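# Transfer 96-well plate from nest N1 to nest N2

## Task

Carry the 96-well plate out of nest N1 and into nest N2. It counts as done only if the plate lies flat and is held within N2's locators, its cut-off corner (well A1) sits at the nest corner labelled A1, and the gripper has released it and pulled away.

## Robot and tools

Robot: two 6-joint arms, left_arm and right_arm, each ending in a parallel two-finger gripper. Scene frame: origin on the table surface midway between the arms, +x out across the table, +z up, left_arm on the +y side. Base of left_arm at (+0.028, +0.261, 0) m, turned about +10 deg around z; base of right_arm at (-0.047, -0.303, 0) m, turned about -6.5 deg. Looking from the arms, N1 is the left nest (+y side) and N2 the right one (-y side). The plate has one clipped corner; that is well A1 and it must end up at N2's A1-marked corner.

Gripper geometry: fingers extend along the gripper's +z axis and close along its y axis. The reported end_effector_position is the point between the finger pads, roughly 1 cm short of the fingertips.

execute_actions(actions, pictures): actions is a list holding nothing, one action, or one wait. Empty list: no command, just returns the current state. Action: {"rows": [...], "steps": n}, n from 1 to 15 (default 15), each step lasting 1/30 s. rows holds 1 to 15 rows; row i is applied on step i and the final row repeats for any remaining steps. Wait: {"steps": n} with no rows, n up to 300; it returns once n steps have elapsed since the previous result, and your reply time is counted inside that. pictures (true/false) chooses whether camera images come back; by default they do.

Row layout: one flat list of 14 numbers, each in [-1, 1], covering both arms even if only one moves. Order: left_arm waist, shoulder, elbow, wrist pitch, wrist yaw, wrist roll, opening; then right_arm in the same seven-slot order. The six joint numbers are offsets, not absolute angles. They are measured from the joint angles printed in the most recent result that lists them (if none in this scene has yet, or for a second or later call within one reply, from where the arm stands when the action begins). They are not added onto the previous row. Scale: 1.0 equals 1.264 rad waist, 1.32 shoulder, 1.276 elbow, 1.83 wrist pitch, 1.686 wrist yaw, 2.022 wrist roll. Joint ranges (rad): waist -2.880..2.880, shoulder 0.000..3.142, elbow 0.000..3.019, wrist pitch -1.693..1.571, wrist yaw -1.571..1.571, wrist roll -2.094..2.094. A call asking any joint to exceed its range outward by over 0.019 rad is rejected and nothing moves. True limits may differ by up to 0.019 rad; a request beyond them is cut at the limit and a result may say "joint sent to its limit" (possibly about an earlier action). Absence of that line proves nothing.

Opening (7th and 14th numbers) is absolute: +1 fully open, -1 closed. grip_measured reports the measured finger opening on that same scale; in the middle range the fingers go to where grip_measured would equal your number. To hold the plate, command about 0.03 below grip_measured (smaller gap = firmer). Each gripper's reading carries a fixed bias of up to ~1 mm. Pad force tops out near 50-62 N and is lower on thin parts.

Motion limits: each step the joint target stays within a fixed lead of the measured angle (0.264 waist, 0.32 shoulder, 0.276 elbow, 0.33 wrist pitch, 0.186 wrist yaw, 0.522 wrist roll, rad), and targets are pulled back if they would move the hand over 70 mm from where it is, so big moves take several actions. Very small commanded moves (a few mm) may not shift the hand. Sending zeros does not freeze an arm: it steers back to the reference angles and the arm may sag under gravity. To hold a pose, send in the first call of a reply the offsets back to the desired angles, then zeros in later calls, enlarging the correction if a joint keeps falling short.

Between calls the arms continue toward the last row sent until everything has nearly stopped or a step is HELD; fingers still moving carry on.

Result lines: the state line gives, per arm, end_effector_position (m) and end_effector_quat_wxyz in the scene frame; it can be off, more so at long reach. Joint positions and Joint velocities list each arm's six joints (rad, rad/s) plus finger-pad gap (m, m/s; 0.094 m fully open). Joint torques follow the joint order without the gripper; they are never zero, include offsets and noise, and friction can mask or fake contact. "joint command not followed" means a clearance check altered or blocked joint targets on some steps; the rest of the row still ran. HELD marks steps where your row was partly or wholly not sent. MOTOR HOT appears from 85 C; at 100 C an OVER-TEMPERATURE FAULT drops that arm until it cools, so avoid holding loads longer than needed.

Cameras: cam_high (overhead), cam_low (front, low), cam_left_wrist, cam_right_wrist, each 672x504, returned in that order. Calibration (intrinsics K, distortion, T_world_to_cam mapping scene frame to camera) is supplied, with small per-scene errors; wrist camera poses follow the arm's reported joints.

zoom_image(camera, region): camera is one of cam_high, cam_low, cam_left_wrist, cam_right_wrist; region is [x0, y0, x1, y1] in pixels of that camera's latest image, top-left origin, no larger than 504x504. Returns a magnified view.

read_manual(section): only "licences" (default); gives the URDF licence text and moves nothing.

finished_scene(scene): ends the scene with the given number (1 or 2) and grades it; irreversible. The plate must already be correctly seated and stay there. Replying with no tool call ends everything.

Avoid: letting the plate fall more than a few millimetres, pushing anything off the table, slamming or shoving hard, and letting the two arms touch or press against each other. Loose objects may occasionally be nudged by outside pushes, so check the plate's placement before finishing.

Each tool is called after "Request:" as name([rows], argument=value, ...), one row to a line, values as JSON.

## Session

I'll start by looking at the current state.

Request:
execute_actions(actions=[])

Scene clock: 0.00 s of 13200.00 s.
left_arm: end_effector_position=(+0.1867, +0.1296, +0.3503) grip_measured=+1.000 end_effector_quat_wxyz=(+0.168, +0.750, +0.600, +0.224) | right_arm: end_effector_position=(+0.3320, -0.1198, +0.3341) grip_measured=+1.000 end_effector_quat_wxyz=(+0.090, -0.180, +0.894, +0.401)
Joint positions: left_arm=[-1.281  0.7    1.076 -1.686 -0.51   0.753  0.094] | right_arm=[ 0.26   1.296  1.315 -1.403 -0.83  -0.168  0.094]
Joint velocities: left_arm=[ 0.005 -0.015 -0.002 -0.017 -0.037  0.037  0.   ] | right_arm=[-0.005 -0.005  0.002 -0.032 -0.095 -0.007  0.   ]
Joint torques (N m, as the arm reports them, + toward a larger angle): no reading
Motor temperatures (°C, as the motors report them): left_arm=[24 23 24 22 24 22] | right_arm=[24 24 24 24 23 23]

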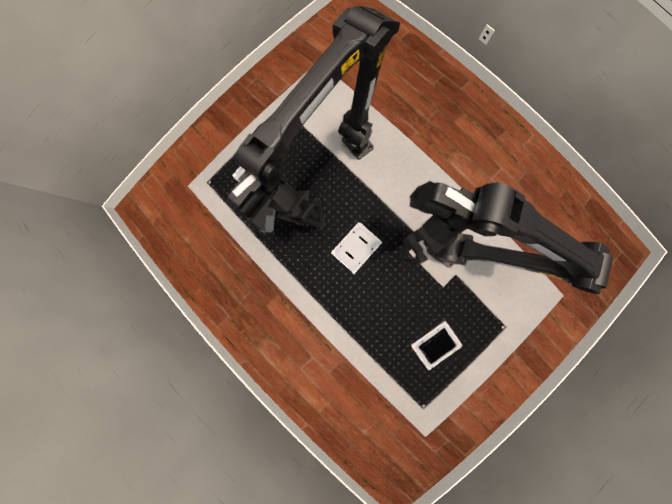

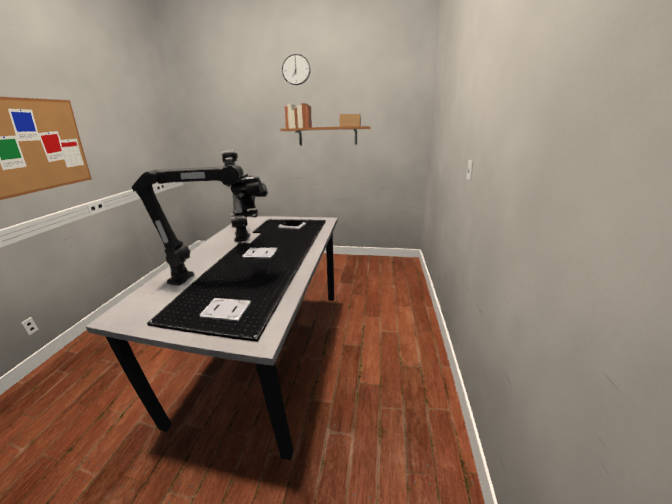

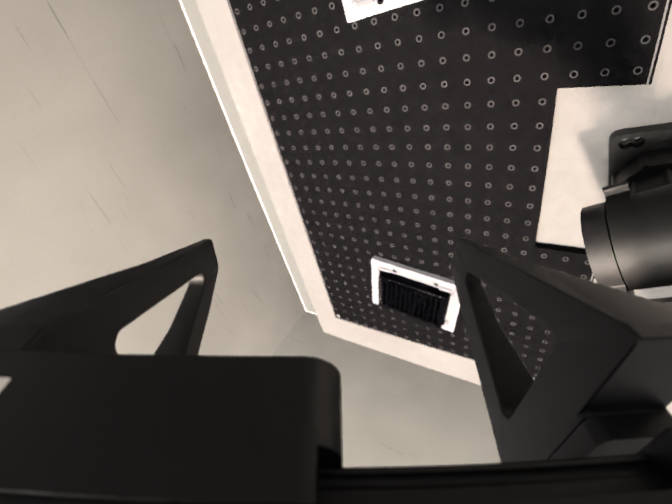

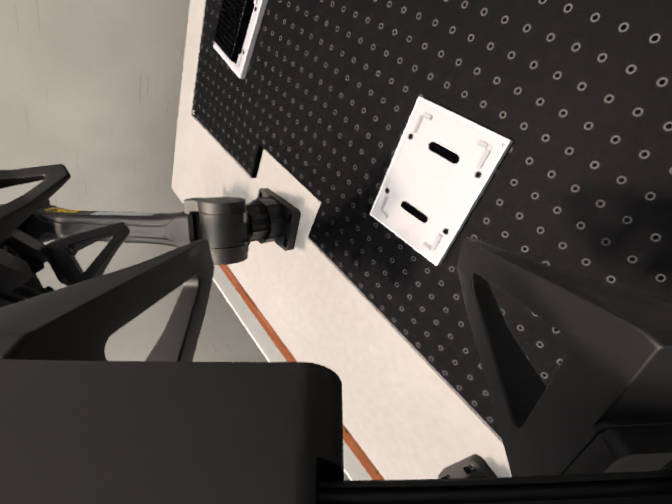

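Request:
zoom_image(camera="cam_high", region=[390, 300, 490, 390])

Request:
zoom_image(camera="cam_high", region=[310, 205, 410, 290])

Request:
zoom_image(camera="cam_low", region=[140, 200, 350, 350])

Request:
zoom_image(camera="cam_right_wrist", region=[340, 70, 540, 290])

Region (390, 300, 490, 390) of cam_high's 672x504 image, scaled by 5.040, with more detail than that image has; it fills the top 454 rows of this view, and the rest is white.

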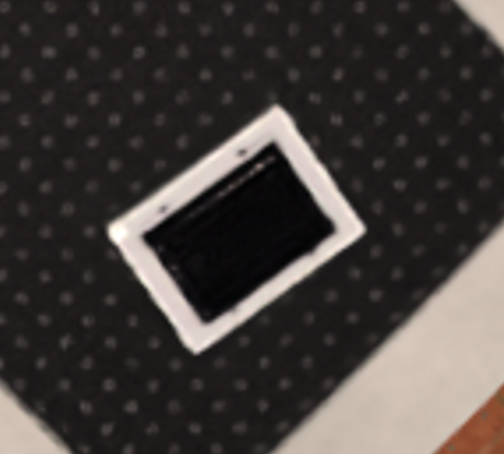

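Region (310, 205, 410, 290) of cam_high's 672x504 image, scaled by 5.040, with more detail than that image has; it fills the top 428 rows of this view, and the rest is white.

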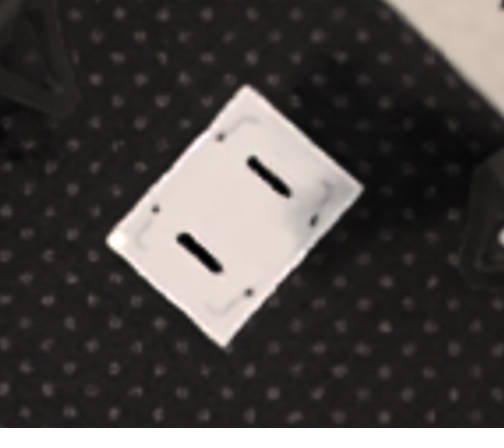

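Region (140, 200, 350, 350) of cam_low's 672x504 image, scaled by 2.400, with more detail than that image has; it fills the top 360 rows of this view, and the rest is white.

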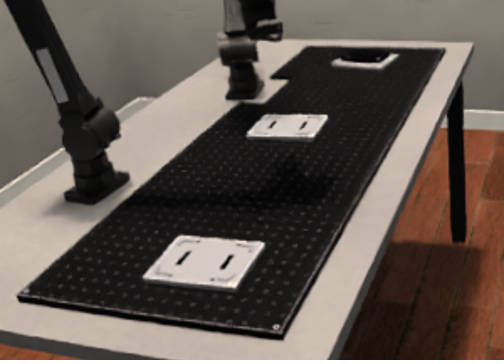

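Region (340, 70, 540, 290) of cam_right_wrist's 672x504 image, scaled by 2.291, with more detail than that image has; it fills the left 458 columns of this view, and the rest is white.

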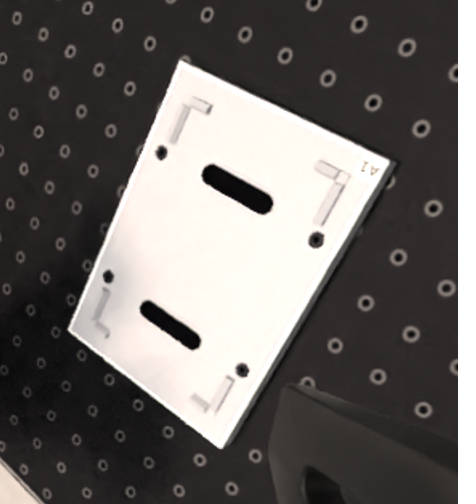

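Request:
zoom_image(camera="cam_left_wrist", region=[350, 240, 480, 350])

Request:
zoom_image(camera="cam_low", region=[185, 285, 265, 335])

Request:
zoom_image(camera="cam_right_wrist", region=[190, 0, 290, 100])

Region (350, 240, 480, 350) of cam_left_wrist's 672x504 image, scaled by 3.877, with more detail than that image has; it fills the top 426 rows of this view, and the rest is white.

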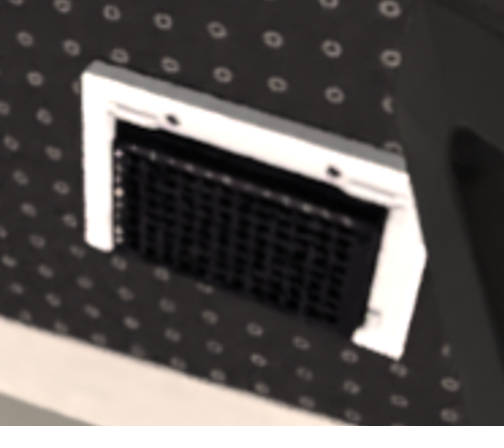

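Region (185, 285, 265, 335) of cam_low's 672x504 image, scaled by 6.300, with more detail than that image has; it fills the top 315 rows of this view, and the rest is white.

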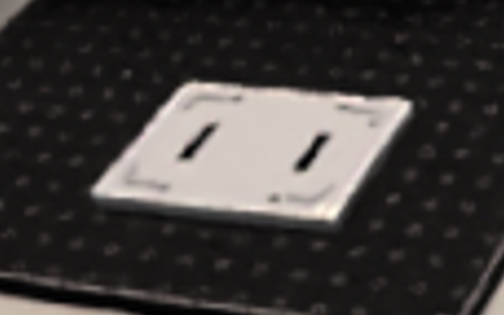

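Region (190, 0, 290, 100) of cam_right_wrist's 672x504 image, scaled by 5.040, with more detail than that image has.

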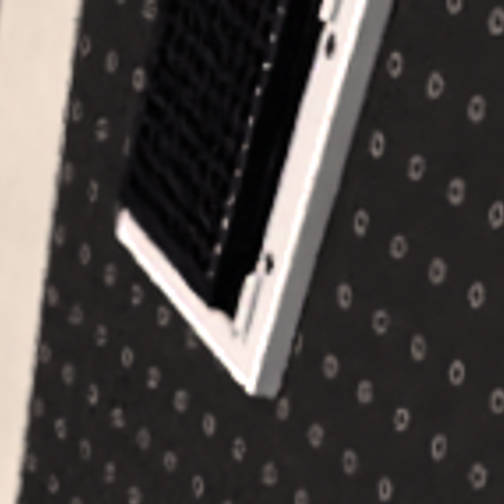

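Request:
execute_actions([
  {"rows": [[0.03,0.009,0,0.005,0.009,0.002,1,-0.016,0.006,-0.002,0.002,0.015,-0.006,1],[0.08,0.024,-0.001,0.013,0.024,0.005,1,-0.041,0.015,-0.005,0.006,0.039,-0.015,1],[0.15,0.045,-0.002,0.024,0.045,0.009,1,-0.078,0.029,-0.009,0.011,0.074,-0.029,1],[0.25,0.075,-0.003,0.04,0.076,0.015,1,-0.129,0.048,-0.014,0.019,0.123,-0.048,1],[0.4,0.12,-0.004,0.064,0.121,0.023,1,-0.207,0.076,-0.023,0.03,0.197,-0.076,1],[0.6,0.18,-0.006,0.096,0.182,0.035,1,-0.31,0.114,-0.034,0.045,0.295,-0.114,1],[0.8,0.24,-0.008,0.128,0.242,0.047,1,-0.414,0.152,-0.046,0.06,0.394,-0.152,1],[1.0,0.30,-0.01,0.16,0.3025,0.0584,1,-0.5174,0.1904,-0.0573,0.0752,0.4923,-0.1904,1]], "steps": 15},
], pictures=false)

Scene clock: 67.87 s of 13200.00 s.
left_arm: end_effector_position=(+0.3506, +0.2009, +0.2309) grip_measured=+1.000 end_effector_quat_wxyz=(+0.044, +0.487, +0.872, +0.016) | right_arm: end_effector_position=(+0.3847, -0.3940, +0.1836) grip_measured=+1.000 end_effector_quat_wxyz=(+0.049, -0.059, +0.994, +0.084)
Joint positions: left_arm=[-0.359  1.138  1.067 -1.407 -0.001  0.834  0.094] | right_arm=[-0.166  1.491  1.261 -1.304 -0.19  -0.395  0.094]
Joint velocities: left_arm=[ 2.359  0.405 -0.105  0.154  0.022  0.168  0.   ] | right_arm=[-1.226  0.513 -0.168  0.159  1.267 -0.447  0.   ]
Joint torques (N m, as the arm reports them, + toward a larger angle): left_arm=[ -0.99 -12.22  10.75   0.37   0.22   0.19] | right_arm=[ -2.   -10.57   8.86   0.09  -0.25  -0.12]
Motor temperatures (°C, as the motors report them): left_arm=[24 23 29 22 24 22] | right_arm=[24 24 30 24 23 23]
Steps of this call (steps 1 to 90: nothing new was sent; then 64.37 s passed at rest; steps 91 to 105: all 15 steps of this action). Readings (joint positions):
91: left_arm=[-1.278 0.701 1.076 -1.686 -0.502 0.753] | right_arm=[0.260 1.296 1.315 -1.403 -0.819 -0.169]
92: left_arm=[-1.263 0.702 1.076 -1.685 -0.484 0.754] | right_arm=[0.257 1.296 1.315 -1.403 -0.792 -0.173]
94: left_arm=[-1.163 0.720 1.076 -1.669 -0.412 0.759] | right_arm=[0.230 1.300 1.312 -1.399 -0.694 -0.194]
98: left_arm=[-0.844 0.858 1.076 -1.558 -0.165 0.786] | right_arm=[0.098 1.345 1.300 -1.367 -0.511 -0.263]
105: the state above

Request:
execute_actions([
  {"rows": [[0.2757,-0.0293,-0.0032,0.0087,0.0006,0.0183,1,-0.1804,0.0427,-0.015,0.0211,0.1127,-0.0781,1],[0.2918,-0.0215,-0.0032,0.0114,0.0006,0.0183,1,-0.1804,0.0427,-0.015,0.0211,0.1127,-0.0781,1],[0.3166,-0.0095,-0.0032,0.0157,0.0006,0.0183,1,-0.1804,0.0427,-0.015,0.0211,0.1127,-0.0781,1],[0.3486,0.0059,-0.0032,0.0211,0.0006,0.0183,1,-0.1804,0.0427,-0.015,0.0211,0.1127,-0.0781,1],[0.3862,0.024,-0.0032,0.0275,0.0006,0.0183,1,-0.1804,0.0427,-0.015,0.0211,0.1127,-0.0781,1],[0.4277,0.044,-0.0032,0.0346,0.0006,0.0183,1,-0.1804,0.0427,-0.015,0.0211,0.1127,-0.0781,1],[0.4716,0.0652,-0.0032,0.0421,0.0006,0.0183,1,-0.1804,0.0427,-0.015,0.0211,0.1127,-0.0781,1],[0.5164,0.0868,-0.0032,0.0498,0.0006,0.0183,1,-0.1804,0.0427,-0.015,0.0211,0.1127,-0.0781,1],[0.5603,0.108,-0.0032,0.0573,0.0006,0.0183,1,-0.1804,0.0427,-0.015,0.0211,0.1127,-0.0781,1],[0.6018,0.128,-0.0032,0.0644,0.0006,0.0183,1,-0.1804,0.0427,-0.015,0.0211,0.1127,-0.0781,1],[0.6394,0.1461,-0.0032,0.0708,0.0006,0.0183,1,-0.1804,0.0427,-0.015,0.0211,0.1127,-0.0781,1],[0.6714,0.1615,-0.0032,0.0762,0.0006,0.0183,1,-0.1804,0.0427,-0.015,0.0211,0.1127,-0.0781,1],[0.6962,0.1735,-0.0032,0.0805,0.0006,0.0183,1,-0.1804,0.0427,-0.015,0.0211,0.1127,-0.0781,1],[0.7123,0.1813,-0.0032,0.0832,0.0006,0.0183,1,-0.1804,0.0427,-0.015,0.0211,0.1127,-0.0781,1],[0.718,0.1839,-0.0032,0.0842,0.0006,0.0183,1,-0.1804,0.0427,-0.015,0.0211,0.1127,-0.0781,1]], "steps": 15},
], pictures=false)

Request:
execute_actions([
  {"steps": 20},
])

Scene clock: 76.67 s of 13200.00 s.
left_arm: end_effector_position=(+0.3115, +0.5060, +0.1494) grip_measured=+1.000 end_effector_quat_wxyz=(-0.008, +0.075, +0.997, -0.006) | right_arm: end_effector_position=(+0.3370, -0.5190, +0.1426) grip_measured=+1.000 end_effector_quat_wxyz=(-0.012, -0.017, +1.000, +0.006)
Joint positions: left_arm=[ 0.538  1.381  1.061 -1.271 -0.002  0.862  0.094] | right_arm=[-0.396  1.559  1.235 -1.274  0.001 -0.545  0.094]
Joint velocities: left_arm=[ 0.982  0.571 -0.007  0.159 -0.154 -0.095  0.   ] | right_arm=[-0.015  0.005  0.007 -0.007 -0.022 -0.007  0.   ]
Joint torques (N m, as the arm reports them, + toward a larger angle): left_arm=[ -5.46 -13.     9.87   0.43   0.35   0.15] | right_arm=[  0.49 -11.62   8.62   0.23  -0.13  -0.06]
Motor temperatures (°C, as the motors report them): left_arm=[24 24 29 22 24 22] | right_arm=[24 25 30 24 23 23]
Steps of this call (steps 1 to 30: the robot went on to your last target; steps 31 to 90: nothing new was sent; then 5.30 s passed at rest; steps 91 to 105: all 15 steps of this action). Readings (joint positions):
91: left_arm=[-0.018 1.088 1.061 -1.400 -0.001 0.859] | right_arm=[-0.396 1.559 1.235 -1.274 0.001 -0.545]
92: left_arm=[-0.016 1.089 1.061 -1.400 -0.001 0.860] | right_arm=[-0.396 1.559 1.235 -1.274 0.001 -0.545]
94: left_arm=[0.007 1.097 1.061 -1.397 0.001 0.860] | right_arm=[-0.396 1.559 1.235 -1.274 0.001 -0.545]
98: left_arm=[0.170 1.169 1.061 -1.358 0.002 0.862] | right_arm=[-0.396 1.559 1.235 -1.274 0.001 -0.545]
105: the state above

Scene clock: 77.33 s of 13200.00 s.
left_arm: end_effector_position=(+0.3091, +0.5100, +0.1491) grip_measured=+1.000 end_effector_quat_wxyz=(-0.006, +0.069, +0.998, -0.004) | right_arm: end_effector_position=(+0.3370, -0.5190, +0.1426) grip_measured=+1.000 end_effector_quat_wxyz=(-0.012, -0.017, +1.000, +0.006)
Joint positions: left_arm=[ 0.55   1.38   1.059 -1.265 -0.002  0.862  0.094] | right_arm=[-0.396  1.559  1.235 -1.274  0.001 -0.545  0.094]
Joint velocities: left_arm=[-0.005  0.005  0.007 -0.002 -0.037  0.022  0.   ] | right_arm=[-0.015 -0.015 -0.027 -0.032 -0.007  0.022  0.   ]
Joint torques (N m, as the arm reports them, + toward a larger angle): left_arm=[-0.97 -9.67  9.98  0.74  0.29  0.15] | right_arm=[  0.46 -11.58   8.63   0.22  -0.12  -0.06]
Motor temperatures (°C, as the motors report them): left_arm=[24 24 29 22 24 22] | right_arm=[24 25 30 24 23 23]
Steps of this call (steps 1 to 20: the robot went on to your last target). Readings (joint positions):
1: left_arm=[0.564 1.396 1.061 -1.267 -0.003 0.862] | right_arm=[-0.396 1.559 1.235 -1.274 0.001 -0.545]
2: left_arm=[0.579 1.405 1.060 -1.265 -0.003 0.862] | right_arm=[-0.396 1.559 1.235 -1.274 0.001 -0.545]
4: left_arm=[0.582 1.405 1.059 -1.265 -0.003 0.862] | right_arm=[-0.396 1.559 1.235 -1.274 0.001 -0.545]
8: left_arm=[0.557 1.387 1.059 -1.265 -0.003 0.862] | right_arm=[-0.396 1.559 1.235 -1.274 0.001 -0.545]
20: the state above
camera_calibration (this result's frames):
cam_left_wrist: T_world_to_cam=[[-0.136963, -0.990394, 0.0189874, 0.544446], [-0.804582, 0.122407, 0.581089, 0.106447], [-0.577832, 0.0643108, -0.813618, 0.389953], [0, 0, 0, 1]] pos_world=[0.385542, 0.501108, 0.24508]
cam_right_wrist: T_world_to_cam=[[0.030508, -0.999508, -0.00721711, -0.526401], [-0.79879, -0.0287205, 0.600924, 0.17851], [-0.600836, -0.012568, -0.799274, 0.435468], [0, 0, 0, 1]] pos_world=[0.420296, -0.515543, 0.236987]

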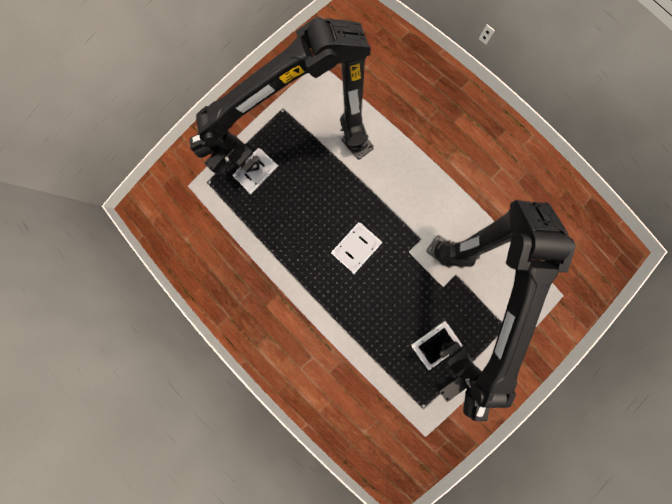

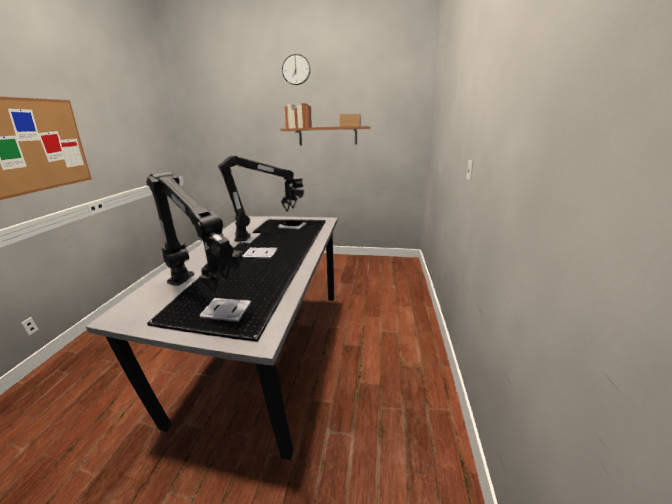

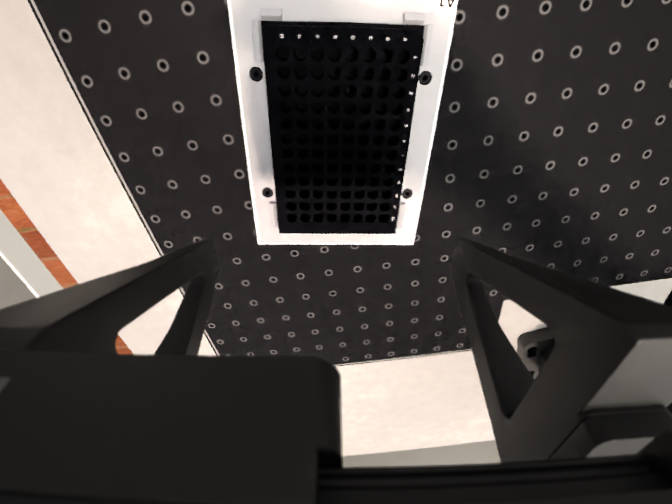

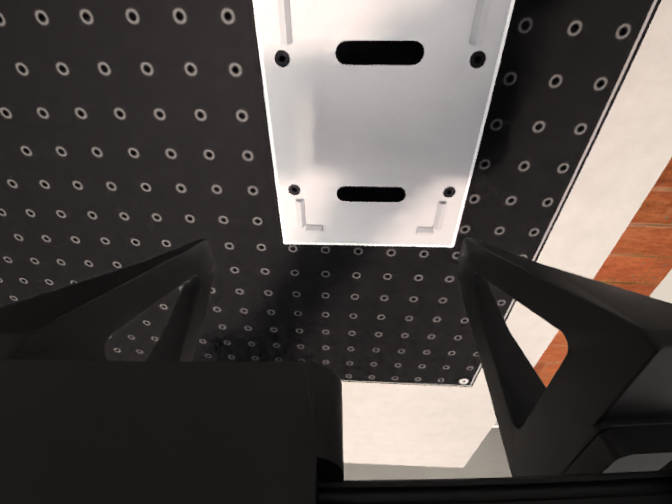

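Request:
zoom_image(camera="cam_left_wrist", region=[200, 0, 480, 260])

Request:
zoom_image(camera="cam_left_wrist", region=[380, 0, 470, 90])

Request:
zoom_image(camera="cam_right_wrist", region=[240, 0, 530, 260])

Region (200, 0, 480, 260) of cam_left_wrist's 672x504 image, scaled by 1.800, with more detail than that image has; it fills the top 468 rows of this view, and the rest is white.

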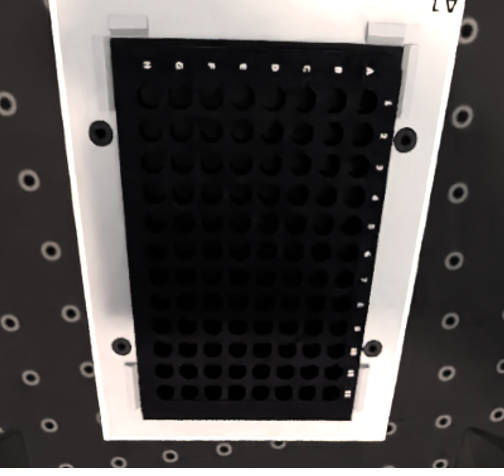

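Region (380, 0, 470, 90) of cam_left_wrist's 672x504 image, scaled by 5.600, with more detail than that image has.

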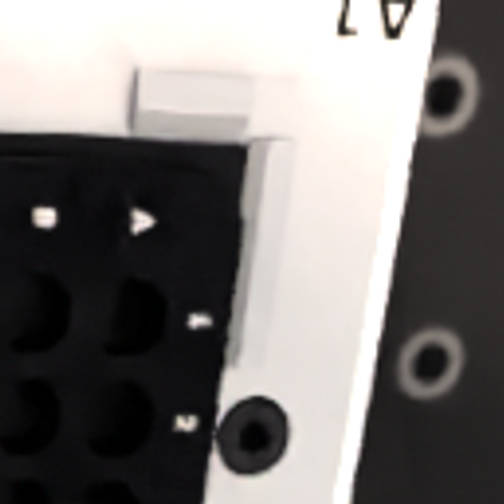

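Region (240, 0, 530, 260) of cam_right_wrist's 672x504 image, scaled by 1.738, with more detail than that image has; it fills the top 452 rows of this view, and the rest is white.

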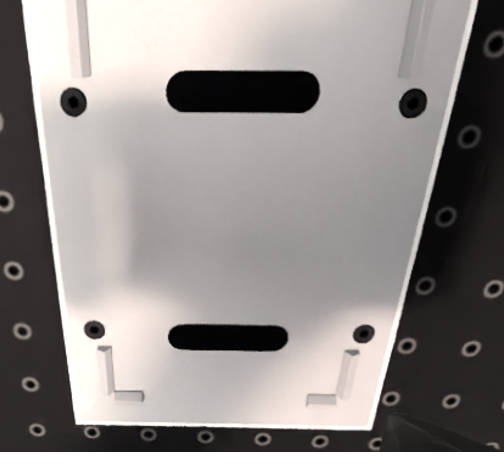

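Request:
zoom_image(camera="cam_left_wrist", region=[180, 220, 500, 300])

Request:
zoom_image(camera="cam_right_wrist", region=[180, 220, 500, 300])

Request:
zoom_image(camera="cam_high", region=[200, 130, 300, 210])

Region (180, 220, 500, 300) of cam_left_wrist's 672x504 image, scaled by 1.575, with more detail than that image has; it fills the top 126 rows of this view, and the rest is white.

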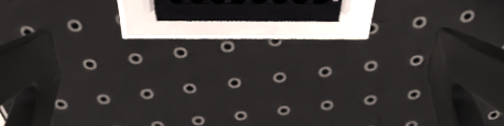

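Region (180, 220, 500, 300) of cam_right_wrist's 672x504 image, scaled by 1.575, with more detail than that image has; it fills the top 126 rows of this view, and the rest is white.

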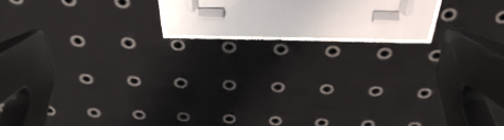

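Region (200, 130, 300, 210) of cam_high's 672x504 image, scaled by 5.040, with more detail than that image has; it fills the top 403 rows of this view, and the rest is white.

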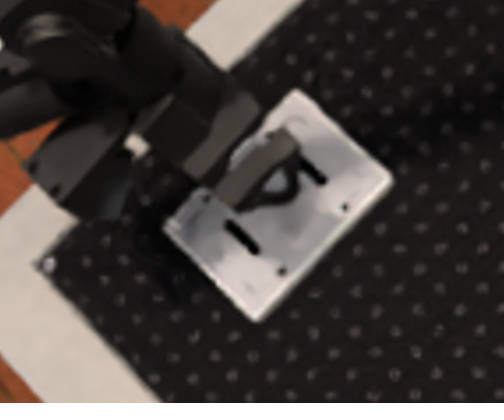

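Request:
execute_actions([
  {"rows": [[-0.0005,0.0014,-0.0017,0.0025,0,-0.0003,1,-0.0003,0.0015,-0.0003,0.0019,0,-0.0002,1],[-0.002,0.0052,-0.0066,0.0096,0.0001,-0.0009,1,-0.001,0.0056,-0.0011,0.007,0,-0.0007,1],[-0.0043,0.0109,-0.0138,0.0202,0.0002,-0.002,1,-0.0021,0.0117,-0.0023,0.0148,0,-0.0016,1],[-0.0071,0.0181,-0.023,0.0335,0.0003,-0.0033,1,-0.0035,0.0194,-0.0038,0.0245,0,-0.0026,1],[-0.0103,0.0263,-0.0333,0.0486,0.0005,-0.0048,1,-0.005,0.0282,-0.0055,0.0355,0,-0.0038,1],[-0.0137,0.035,-0.0443,0.0646,0.0006,-0.0064,1,-0.0067,0.0375,-0.0073,0.0472,0,-0.005,1],[-0.0171,0.0436,-0.0553,0.0806,0.0007,-0.008,1,-0.0084,0.0468,-0.0091,0.0589,0,-0.0063,1],[-0.0203,0.0518,-0.0656,0.0957,0.0009,-0.0095,1,-0.0099,0.0556,-0.0108,0.0699,0,-0.0075,1],[-0.0231,0.059,-0.0748,0.109,0.001,-0.0108,1,-0.0113,0.0633,-0.0123,0.0797,0,-0.0085,1],[-0.0254,0.0647,-0.082,0.1196,0.0011,-0.0119,1,-0.0124,0.0694,-0.0135,0.0874,0,-0.0094,1],[-0.0269,0.0685,-0.0869,0.1267,0.0012,-0.0125,1,-0.0131,0.0735,-0.0143,0.0925,0,-0.0099,1],[-0.0274,0.0699,-0.0886,0.1292,0.0012,-0.0128,1,-0.0134,0.075,-0.0146,0.0944,0,-0.0101,1]], "steps": 15},
], pictures=false)

Request:
execute_actions([
  {"steps": 15},
])

Scene clock: 125.30 s of 13200.00 s.
left_arm: end_effector_position=(+0.3197, +0.5035, +0.0739) grip_measured=+1.000 end_effector_quat_wxyz=(-0.005, +0.079, +0.997, -0.004) | right_arm: end_effector_position=(+0.3621, -0.5351, +0.0922) grip_measured=+1.000 end_effector_quat_wxyz=(+0.006, -0.020, +1.000, -0.004)
Joint positions: left_arm=[ 0.518  1.476  0.943 -1.05  -0.002  0.851  0.094] | right_arm=[-0.4    1.657  1.213 -1.114  0.001 -0.555  0.094]
Joint velocities: left_arm=[-0.005  0.112 -0.085  0.051 -0.066 -0.095  0.   ] | right_arm=[-0.044  0.171 -0.09   0.022 -0.051 -0.051  0.   ]
Joint torques (N m, as the arm reports them, + toward a larger angle): left_arm=[ -1.46 -11.63   9.39   1.01   0.31  -0.06] | right_arm=[ -0.16 -12.15   8.37   0.37  -0.07  -0.09]
Motor temperatures (°C, as the motors report them): left_arm=[24 24 29 22 24 22] | right_arm=[24 25 29 24 23 23]
Steps of this call (steps 1 to 15: the robot went on to your last target; steps 16 to 90: nothing new was sent; then 44.47 s passed at rest; steps 91 to 105: all 15 steps of this action). Readings (joint positions):
91: left_arm=[0.550 1.380 1.059 -1.265 -0.002 0.862] | right_arm=[-0.396 1.559 1.235 -1.274 0.001 -0.545]
92: left_arm=[0.550 1.380 1.059 -1.265 -0.002 0.862] | right_arm=[-0.396 1.559 1.235 -1.274 0.001 -0.545]
94: left_arm=[0.550 1.380 1.053 -1.248 -0.002 0.862] | right_arm=[-0.396 1.559 1.233 -1.263 0.001 -0.545]
98: left_arm=[0.542 1.397 1.011 -1.155 -0.002 0.859] | right_arm=[-0.396 1.580 1.230 -1.197 0.001 -0.547]
105: the state above

Scene clock: 125.80 s of 13200.00 s.
left_arm: end_effector_position=(+0.3201, +0.5039, +0.0735) grip_measured=+1.000 end_effector_quat_wxyz=(-0.004, +0.078, +0.997, -0.002) | right_arm: end_effector_position=(+0.3601, -0.5348, +0.0880) grip_measured=+1.000 end_effector_quat_wxyz=(+0.002, -0.021, +1.000, -0.002)
Joint positions: left_arm=[ 0.518  1.475  0.941 -1.044 -0.002  0.848  0.094] | right_arm=[-0.401  1.662  1.208 -1.112  0.001 -0.557  0.094]
Joint velocities: left_arm=[-0.015  0.005 -0.002 -0.007  0.037 -0.037  0.   ] | right_arm=[ 0.005 -0.005 -0.002 -0.022 -0.022  0.11   0.   ]
Joint torques (N m, as the arm reports them, + toward a larger angle): left_arm=[ -1.28 -10.85   9.09   0.92   0.3   -0.09] | right_arm=[ -0.82 -12.66   8.3    0.47  -0.07  -0.06]
Motor temperatures (°C, as the motors report them): left_arm=[24 24 28 22 24 22] | right_arm=[24 25 29 24 23 23]
Steps of this call (steps 1 to 15: the robot went on to your last target). Readings (joint positions):
1: left_arm=[0.518 1.478 0.941 -1.049 -0.002 0.850] | right_arm=[-0.400 1.661 1.211 -1.113 0.001 -0.555]
2: left_arm=[0.518 1.478 0.941 -1.048 -0.002 0.850] | right_arm=[-0.401 1.662 1.209 -1.113 0.001 -0.556]
4: left_arm=[0.518 1.476 0.941 -1.045 -0.002 0.849] | right_arm=[-0.401 1.662 1.208 -1.113 0.001 -0.556]
8: left_arm=[0.518 1.475 0.941 -1.044 -0.002 0.848] | right_arm=[-0.401 1.662 1.208 -1.112 0.001 -0.557]
15: the state above
All arms were judged still, so your last target was given up. Only a new action makes them travel on or press farther. Fingers that are still opening or closing keep moving.
camera_calibration (this result's frames):
cam_left_wrist: T_world_to_cam=[[-0.154397, -0.987906, 0.014261, 0.546063], [-0.804973, 0.13415, 0.577947, 0.154432], [-0.57287, 0.0777538, -0.81595, 0.327104], [0, 0, 0, 1]] pos_world=[0.396012, 0.493308, 0.169859]
cam_right_wrist: T_world_to_cam=[[0.0373415, -0.999259, 0.00933224, -0.547068], [-0.815105, -0.0250546, 0.578771, 0.239093], [-0.578108, -0.0292189, -0.815437, 0.389812], [0, 0, 0, 1]] pos_world=[0.440668, -0.529282, 0.184593]

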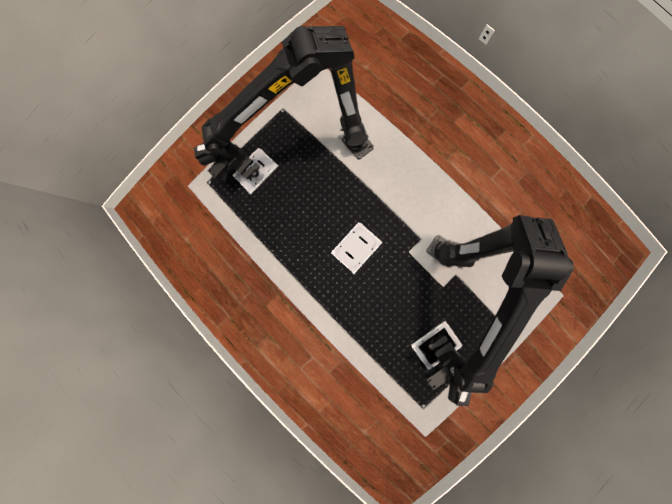

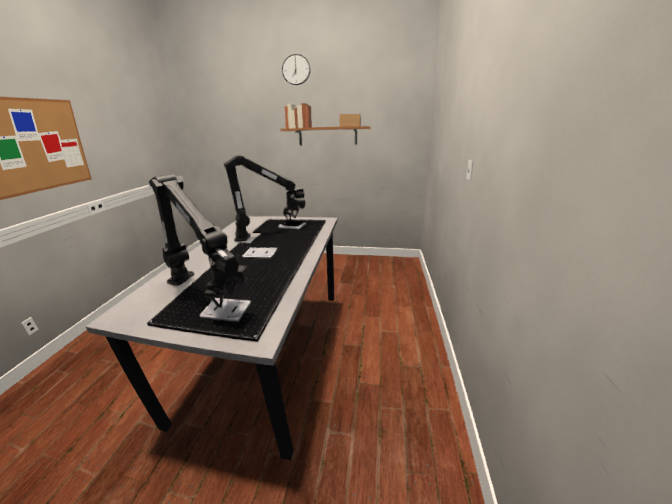

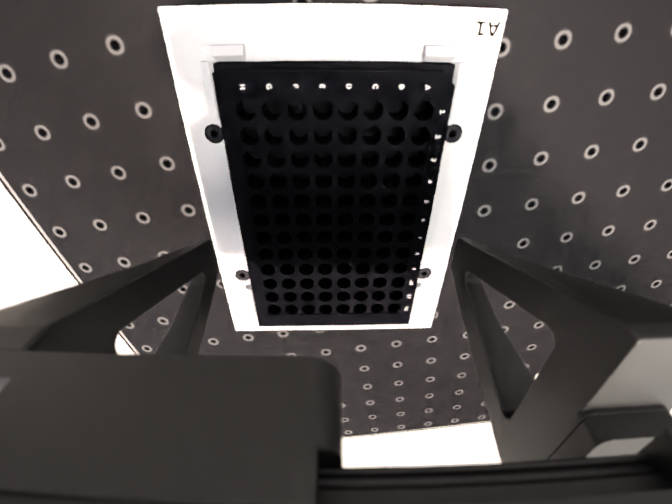

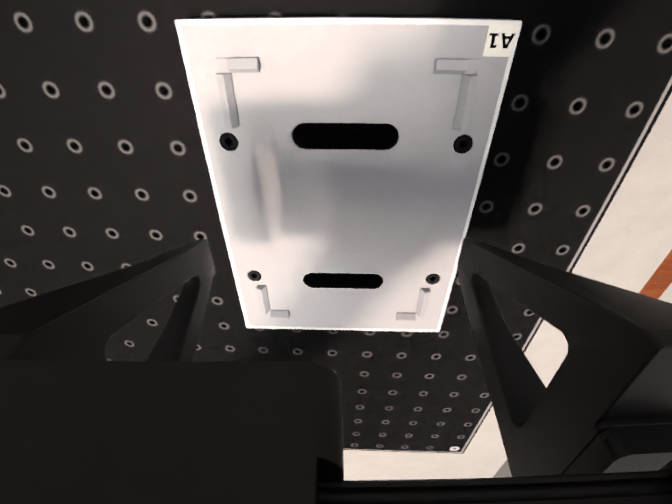

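Request:
zoom_image(camera="cam_left_wrist", region=[150, 0, 520, 340])

Request:
zoom_image(camera="cam_left_wrist", region=[400, 30, 520, 150])

Request:
zoom_image(camera="cam_left_wrist", region=[160, 30, 280, 150])

Region (150, 0, 520, 340) of cam_left_wrist's 672x504 image, scaled by 1.362, with more detail than that image has; it fills the top 463 rows of this view, and the rest is white.

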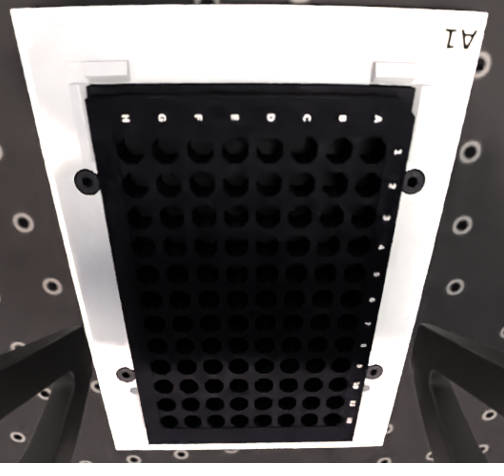

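Region (400, 30, 520, 150) of cam_left_wrist's 672x504 image, scaled by 4.200, with more detail than that image has.

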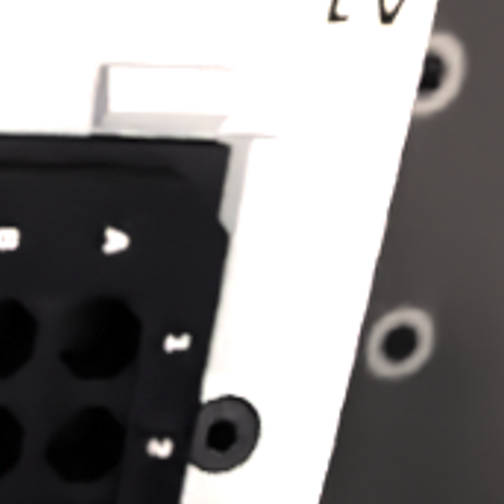

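Region (160, 30, 280, 150) of cam_left_wrist's 672x504 image, scaled by 4.200, with more detail than that image has.

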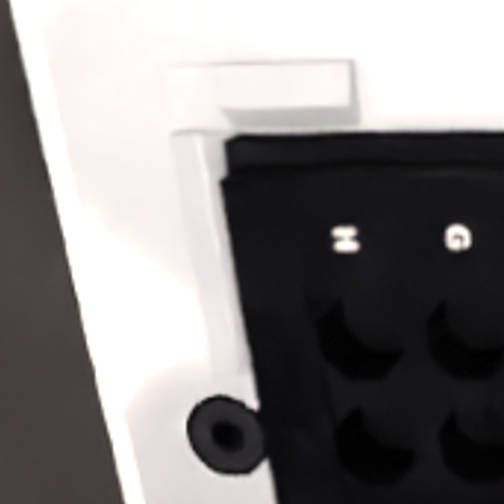

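Request:
zoom_image(camera="cam_right_wrist", region=[160, 0, 540, 340])

Request:
zoom_image(camera="cam_right_wrist", region=[410, 20, 540, 160])

Request:
zoom_image(camera="cam_right_wrist", region=[170, 20, 300, 160])

Region (160, 0, 540, 340) of cam_right_wrist's 672x504 image, scaled by 1.326, with more detail than that image has; it fills the top 451 rows of this view, and the rest is white.

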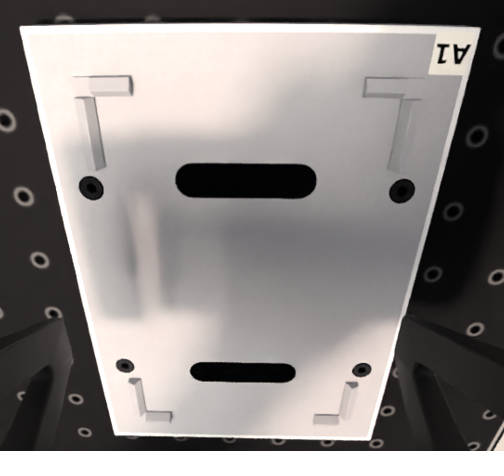

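Region (410, 20, 540, 160) of cam_right_wrist's 672x504 image, scaled by 3.600, with more detail than that image has; it fills the left 468 columns of this view, and the rest is white.

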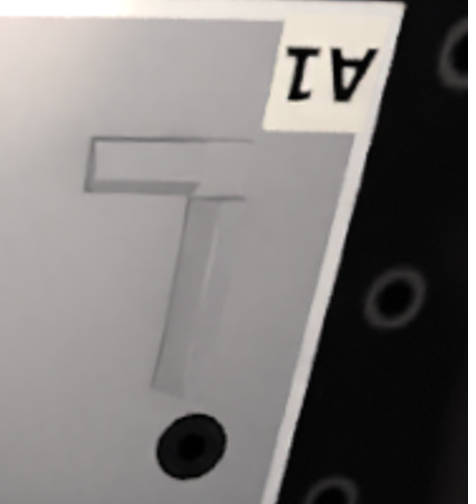

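Region (170, 20, 300, 160) of cam_right_wrist's 672x504 image, scaled by 3.600, with more detail than that image has; it fills the left 468 columns of this view, and the rest is white.

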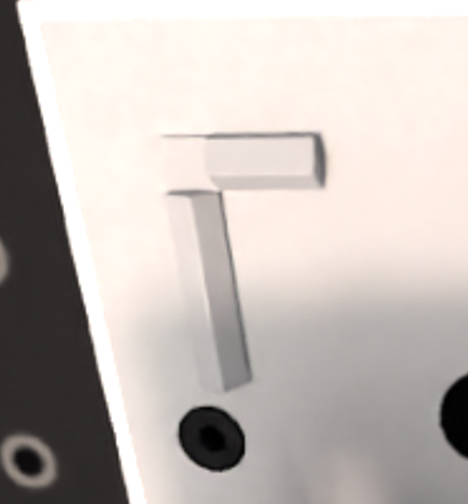

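Request:
execute_actions([
  {"rows": [[0,0.0005,-0.0006,0.0011,0,0,1,-0.0005,-0.0003,-0.0012,0.0014,0,-0.0003,1],[0,0.0021,-0.0021,0.0042,0,0,1,-0.0018,-0.001,-0.0046,0.0053,0,-0.001,1],[0,0.0043,-0.0045,0.0089,0,0,1,-0.0037,-0.002,-0.0098,0.0113,0,-0.002,1],[0,0.0072,-0.0075,0.0148,0,0,1,-0.0061,-0.0033,-0.0163,0.0187,0,-0.0033,1],[0,0.0104,-0.0109,0.0214,0,0,1,-0.0089,-0.0049,-0.0236,0.0271,0,-0.0049,1],[0,0.0139,-0.0145,0.0285,0,0,1,-0.0119,-0.0065,-0.0314,0.036,0,-0.0065,1],[0,0.0173,-0.0181,0.0356,0,0,1,-0.0148,-0.008,-0.0391,0.0449,0,-0.008,1],[0,0.0205,-0.0215,0.0422,0,0,1,-0.0176,-0.0096,-0.0464,0.0533,0,-0.0096,1],[0,0.0234,-0.0245,0.0481,0,0,1,-0.02,-0.0109,-0.0529,0.0608,0,-0.0109,1],[0,0.0256,-0.0269,0.0528,0,0,1,-0.0219,-0.0119,-0.0581,0.0667,0,-0.0119,1],[0,0.0272,-0.0284,0.0559,0,0,1,-0.0232,-0.0126,-0.0615,0.0706,0,-0.0126,1],[0,0.0277,-0.029,0.057,0,0,1,-0.0237,-0.0129,-0.0627,0.072,0,-0.0129,1]], "steps": 15},
], pictures=false)

Request:
execute_actions([
  {"steps": 10},
])

Scene clock: 174.70 s of 13200.00 s.
left_arm: end_effector_position=(+0.3239, +0.5070, +0.0542) grip_measured=+1.000 end_effector_quat_wxyz=(+0.007, +0.078, +0.997, +0.008) | right_arm: end_effector_position=(+0.3485, -0.5387, +0.0597) grip_measured=+1.000 end_effector_quat_wxyz=(+0.015, -0.018, +1.000, -0.010)
Joint positions: left_arm=[ 0.518  1.5    0.908 -0.959 -0.002  0.848  0.094] | right_arm=[-0.421  1.662  1.123 -0.997  0.001 -0.572  0.094]
Joint velocities: left_arm=[-0.005  0.034 -0.032  0.022  0.007 -0.037  0.   ] | right_arm=[-0.054 -0.005  0.012  0.037 -0.037  0.022  0.   ]
Joint torques (N m, as the arm reports them, + toward a larger angle): left_arm=[ -0.95 -10.24   8.27   0.92   0.21   0.04] | right_arm=[  0.48 -12.74   8.01   0.46  -0.07  -0.06]
Motor temperatures (°C, as the motors report them): left_arm=[24 24 28 22 24 22] | right_arm=[24 26 29 24 23 23]
Steps of this call (steps 1 to 90: nothing new was sent; then 45.40 s passed at rest; steps 91 to 105: all 15 steps of this action). Readings (joint positions):
91: left_arm=[0.518 1.475 0.941 -1.044 -0.002 0.848] | right_arm=[-0.401 1.662 1.208 -1.112 0.001 -0.558]
92: left_arm=[0.518 1.475 0.941 -1.044 -0.002 0.848] | right_arm=[-0.401 1.662 1.207 -1.112 0.001 -0.558]
94: left_arm=[0.518 1.475 0.940 -1.042 -0.002 0.848] | right_arm=[-0.401 1.662 1.202 -1.103 0.001 -0.558]
98: left_arm=[0.518 1.477 0.929 -1.005 -0.002 0.848] | right_arm=[-0.403 1.662 1.168 -1.053 0.001 -0.561]
105: the state above

Scene clock: 175.03 s of 13200.00 s.
left_arm: end_effector_position=(+0.3238, +0.5070, +0.0533) grip_measured=+1.000 end_effector_quat_wxyz=(+0.006, +0.078, +0.997, +0.008) | right_arm: end_effector_position=(+0.3493, -0.5400, +0.0602) grip_measured=+1.000 end_effector_quat_wxyz=(+0.017, -0.019, +1.000, -0.011)
Joint positions: left_arm=[ 0.518  1.502  0.907 -0.956 -0.002  0.848  0.094] | right_arm=[-0.423  1.661  1.123 -0.992  0.001 -0.575  0.094]
Joint velocities: left_arm=[-0.005 -0.024  0.017  0.002  0.007  0.022  0.   ] | right_arm=[-0.015  0.015 -0.007  0.017 -0.007  0.095  0.   ]
Joint torques (N m, as the arm reports them, + toward a larger angle): left_arm=[-0.93 -9.58  8.16  0.96  0.21  0.04] | right_arm=[ -0.38 -12.52   7.79   0.48  -0.08  -0.01]
Motor temperatures (°C, as the motors report them): left_arm=[24 24 28 22 24 22] | right_arm=[24 26 29 24 23 23]
Steps of this call (steps 1 to 10: the robot went on to your last target). Readings (joint positions):
1: left_arm=[0.518 1.501 0.908 -0.958 -0.002 0.848] | right_arm=[-0.422 1.662 1.123 -0.996 0.001 -0.572]
2: left_arm=[0.518 1.502 0.907 -0.958 -0.002 0.848] | right_arm=[-0.423 1.662 1.123 -0.994 0.001 -0.573]
4: left_arm=[0.518 1.502 0.907 -0.957 -0.002 0.848] | right_arm=[-0.423 1.661 1.123 -0.992 0.001 -0.574]
8: left_arm=[0.518 1.502 0.907 -0.956 -0.002 0.848] | right_arm=[-0.423 1.661 1.123 -0.992 0.001 -0.575]
10: the state above
camera_calibration (this result's frames):
cam_left_wrist: T_world_to_cam=[[-0.154477, -0.987972, -0.00689859, 0.551125], [-0.817366, 0.123873, 0.562644, 0.178732], [-0.555022, 0.0925545, -0.82667, 0.299738], [0, 0, 0, 1]] pos_world=[0.397587, 0.494614, 0.151024]
cam_right_wrist: T_world_to_cam=[[0.0329325, -0.999038, 0.0289642, -0.551141], [-0.83279, -0.011406, 0.553472, 0.261291], [-0.552609, -0.0423483, -0.832364, 0.345818], [0, 0, 0, 1]] pos_world=[0.426853, -0.532986, 0.159192]

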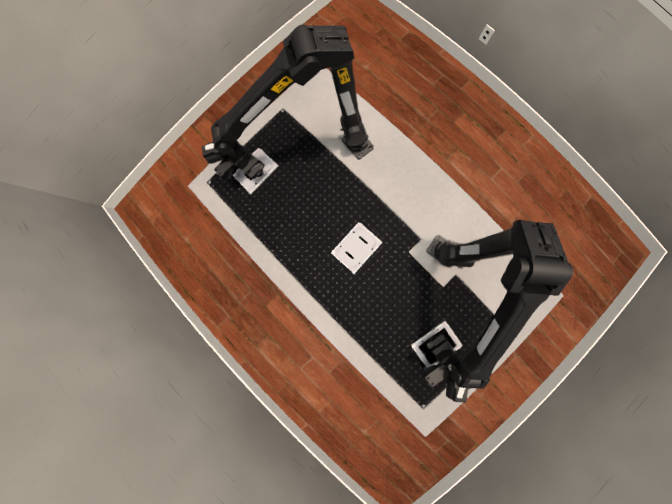

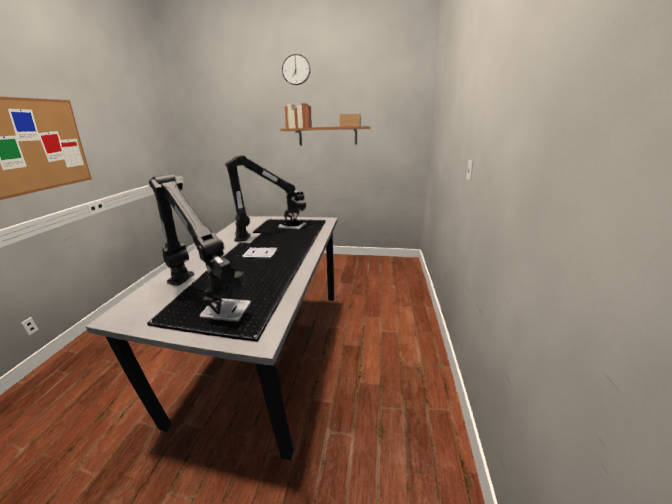

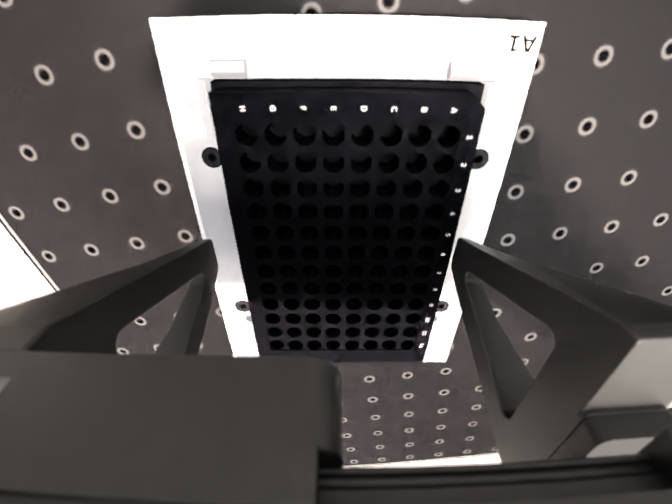

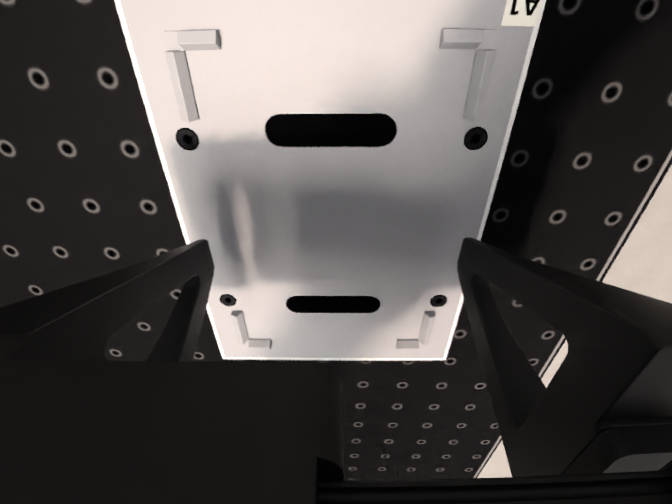

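Request:
zoom_image(camera="cam_left_wrist", region=[180, 130, 340, 330])

Request:
zoom_image(camera="cam_left_wrist", region=[360, 130, 520, 330])

Request:
zoom_image(camera="cam_right_wrist", region=[160, 110, 330, 330])

Request:
zoom_image(camera="cam_right_wrist", region=[350, 110, 520, 330])

Region (180, 130, 340, 330) of cam_left_wrist's 672x504 image, scaled by 2.520, with more detail than that image has; it fills the left 403 columns of this view, and the rest is white.

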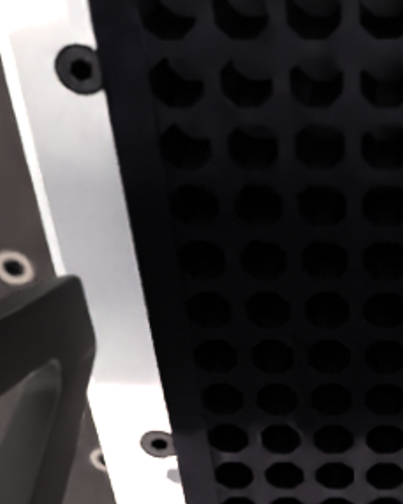

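Region (360, 130, 520, 330) of cam_left_wrist's 672x504 image, scaled by 2.520, with more detail than that image has; it fills the left 403 columns of this view, and the rest is white.

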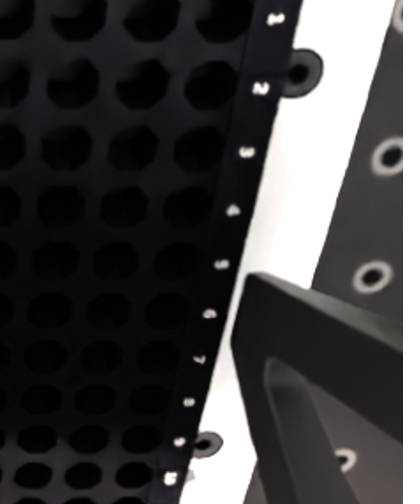

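Region (160, 110, 330, 330) of cam_right_wrist's 672x504 image, scaled by 2.291, with more detail than that image has; it fills the left 389 columns of this view, and the rest is white.

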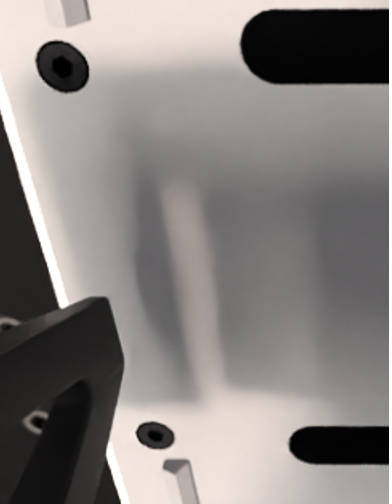

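Region (350, 110, 520, 330) of cam_right_wrist's 672x504 image, scaled by 2.291, with more detail than that image has; it fills the left 389 columns of this view, and the rest is white.

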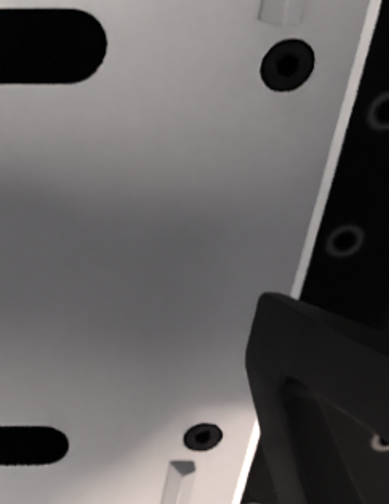

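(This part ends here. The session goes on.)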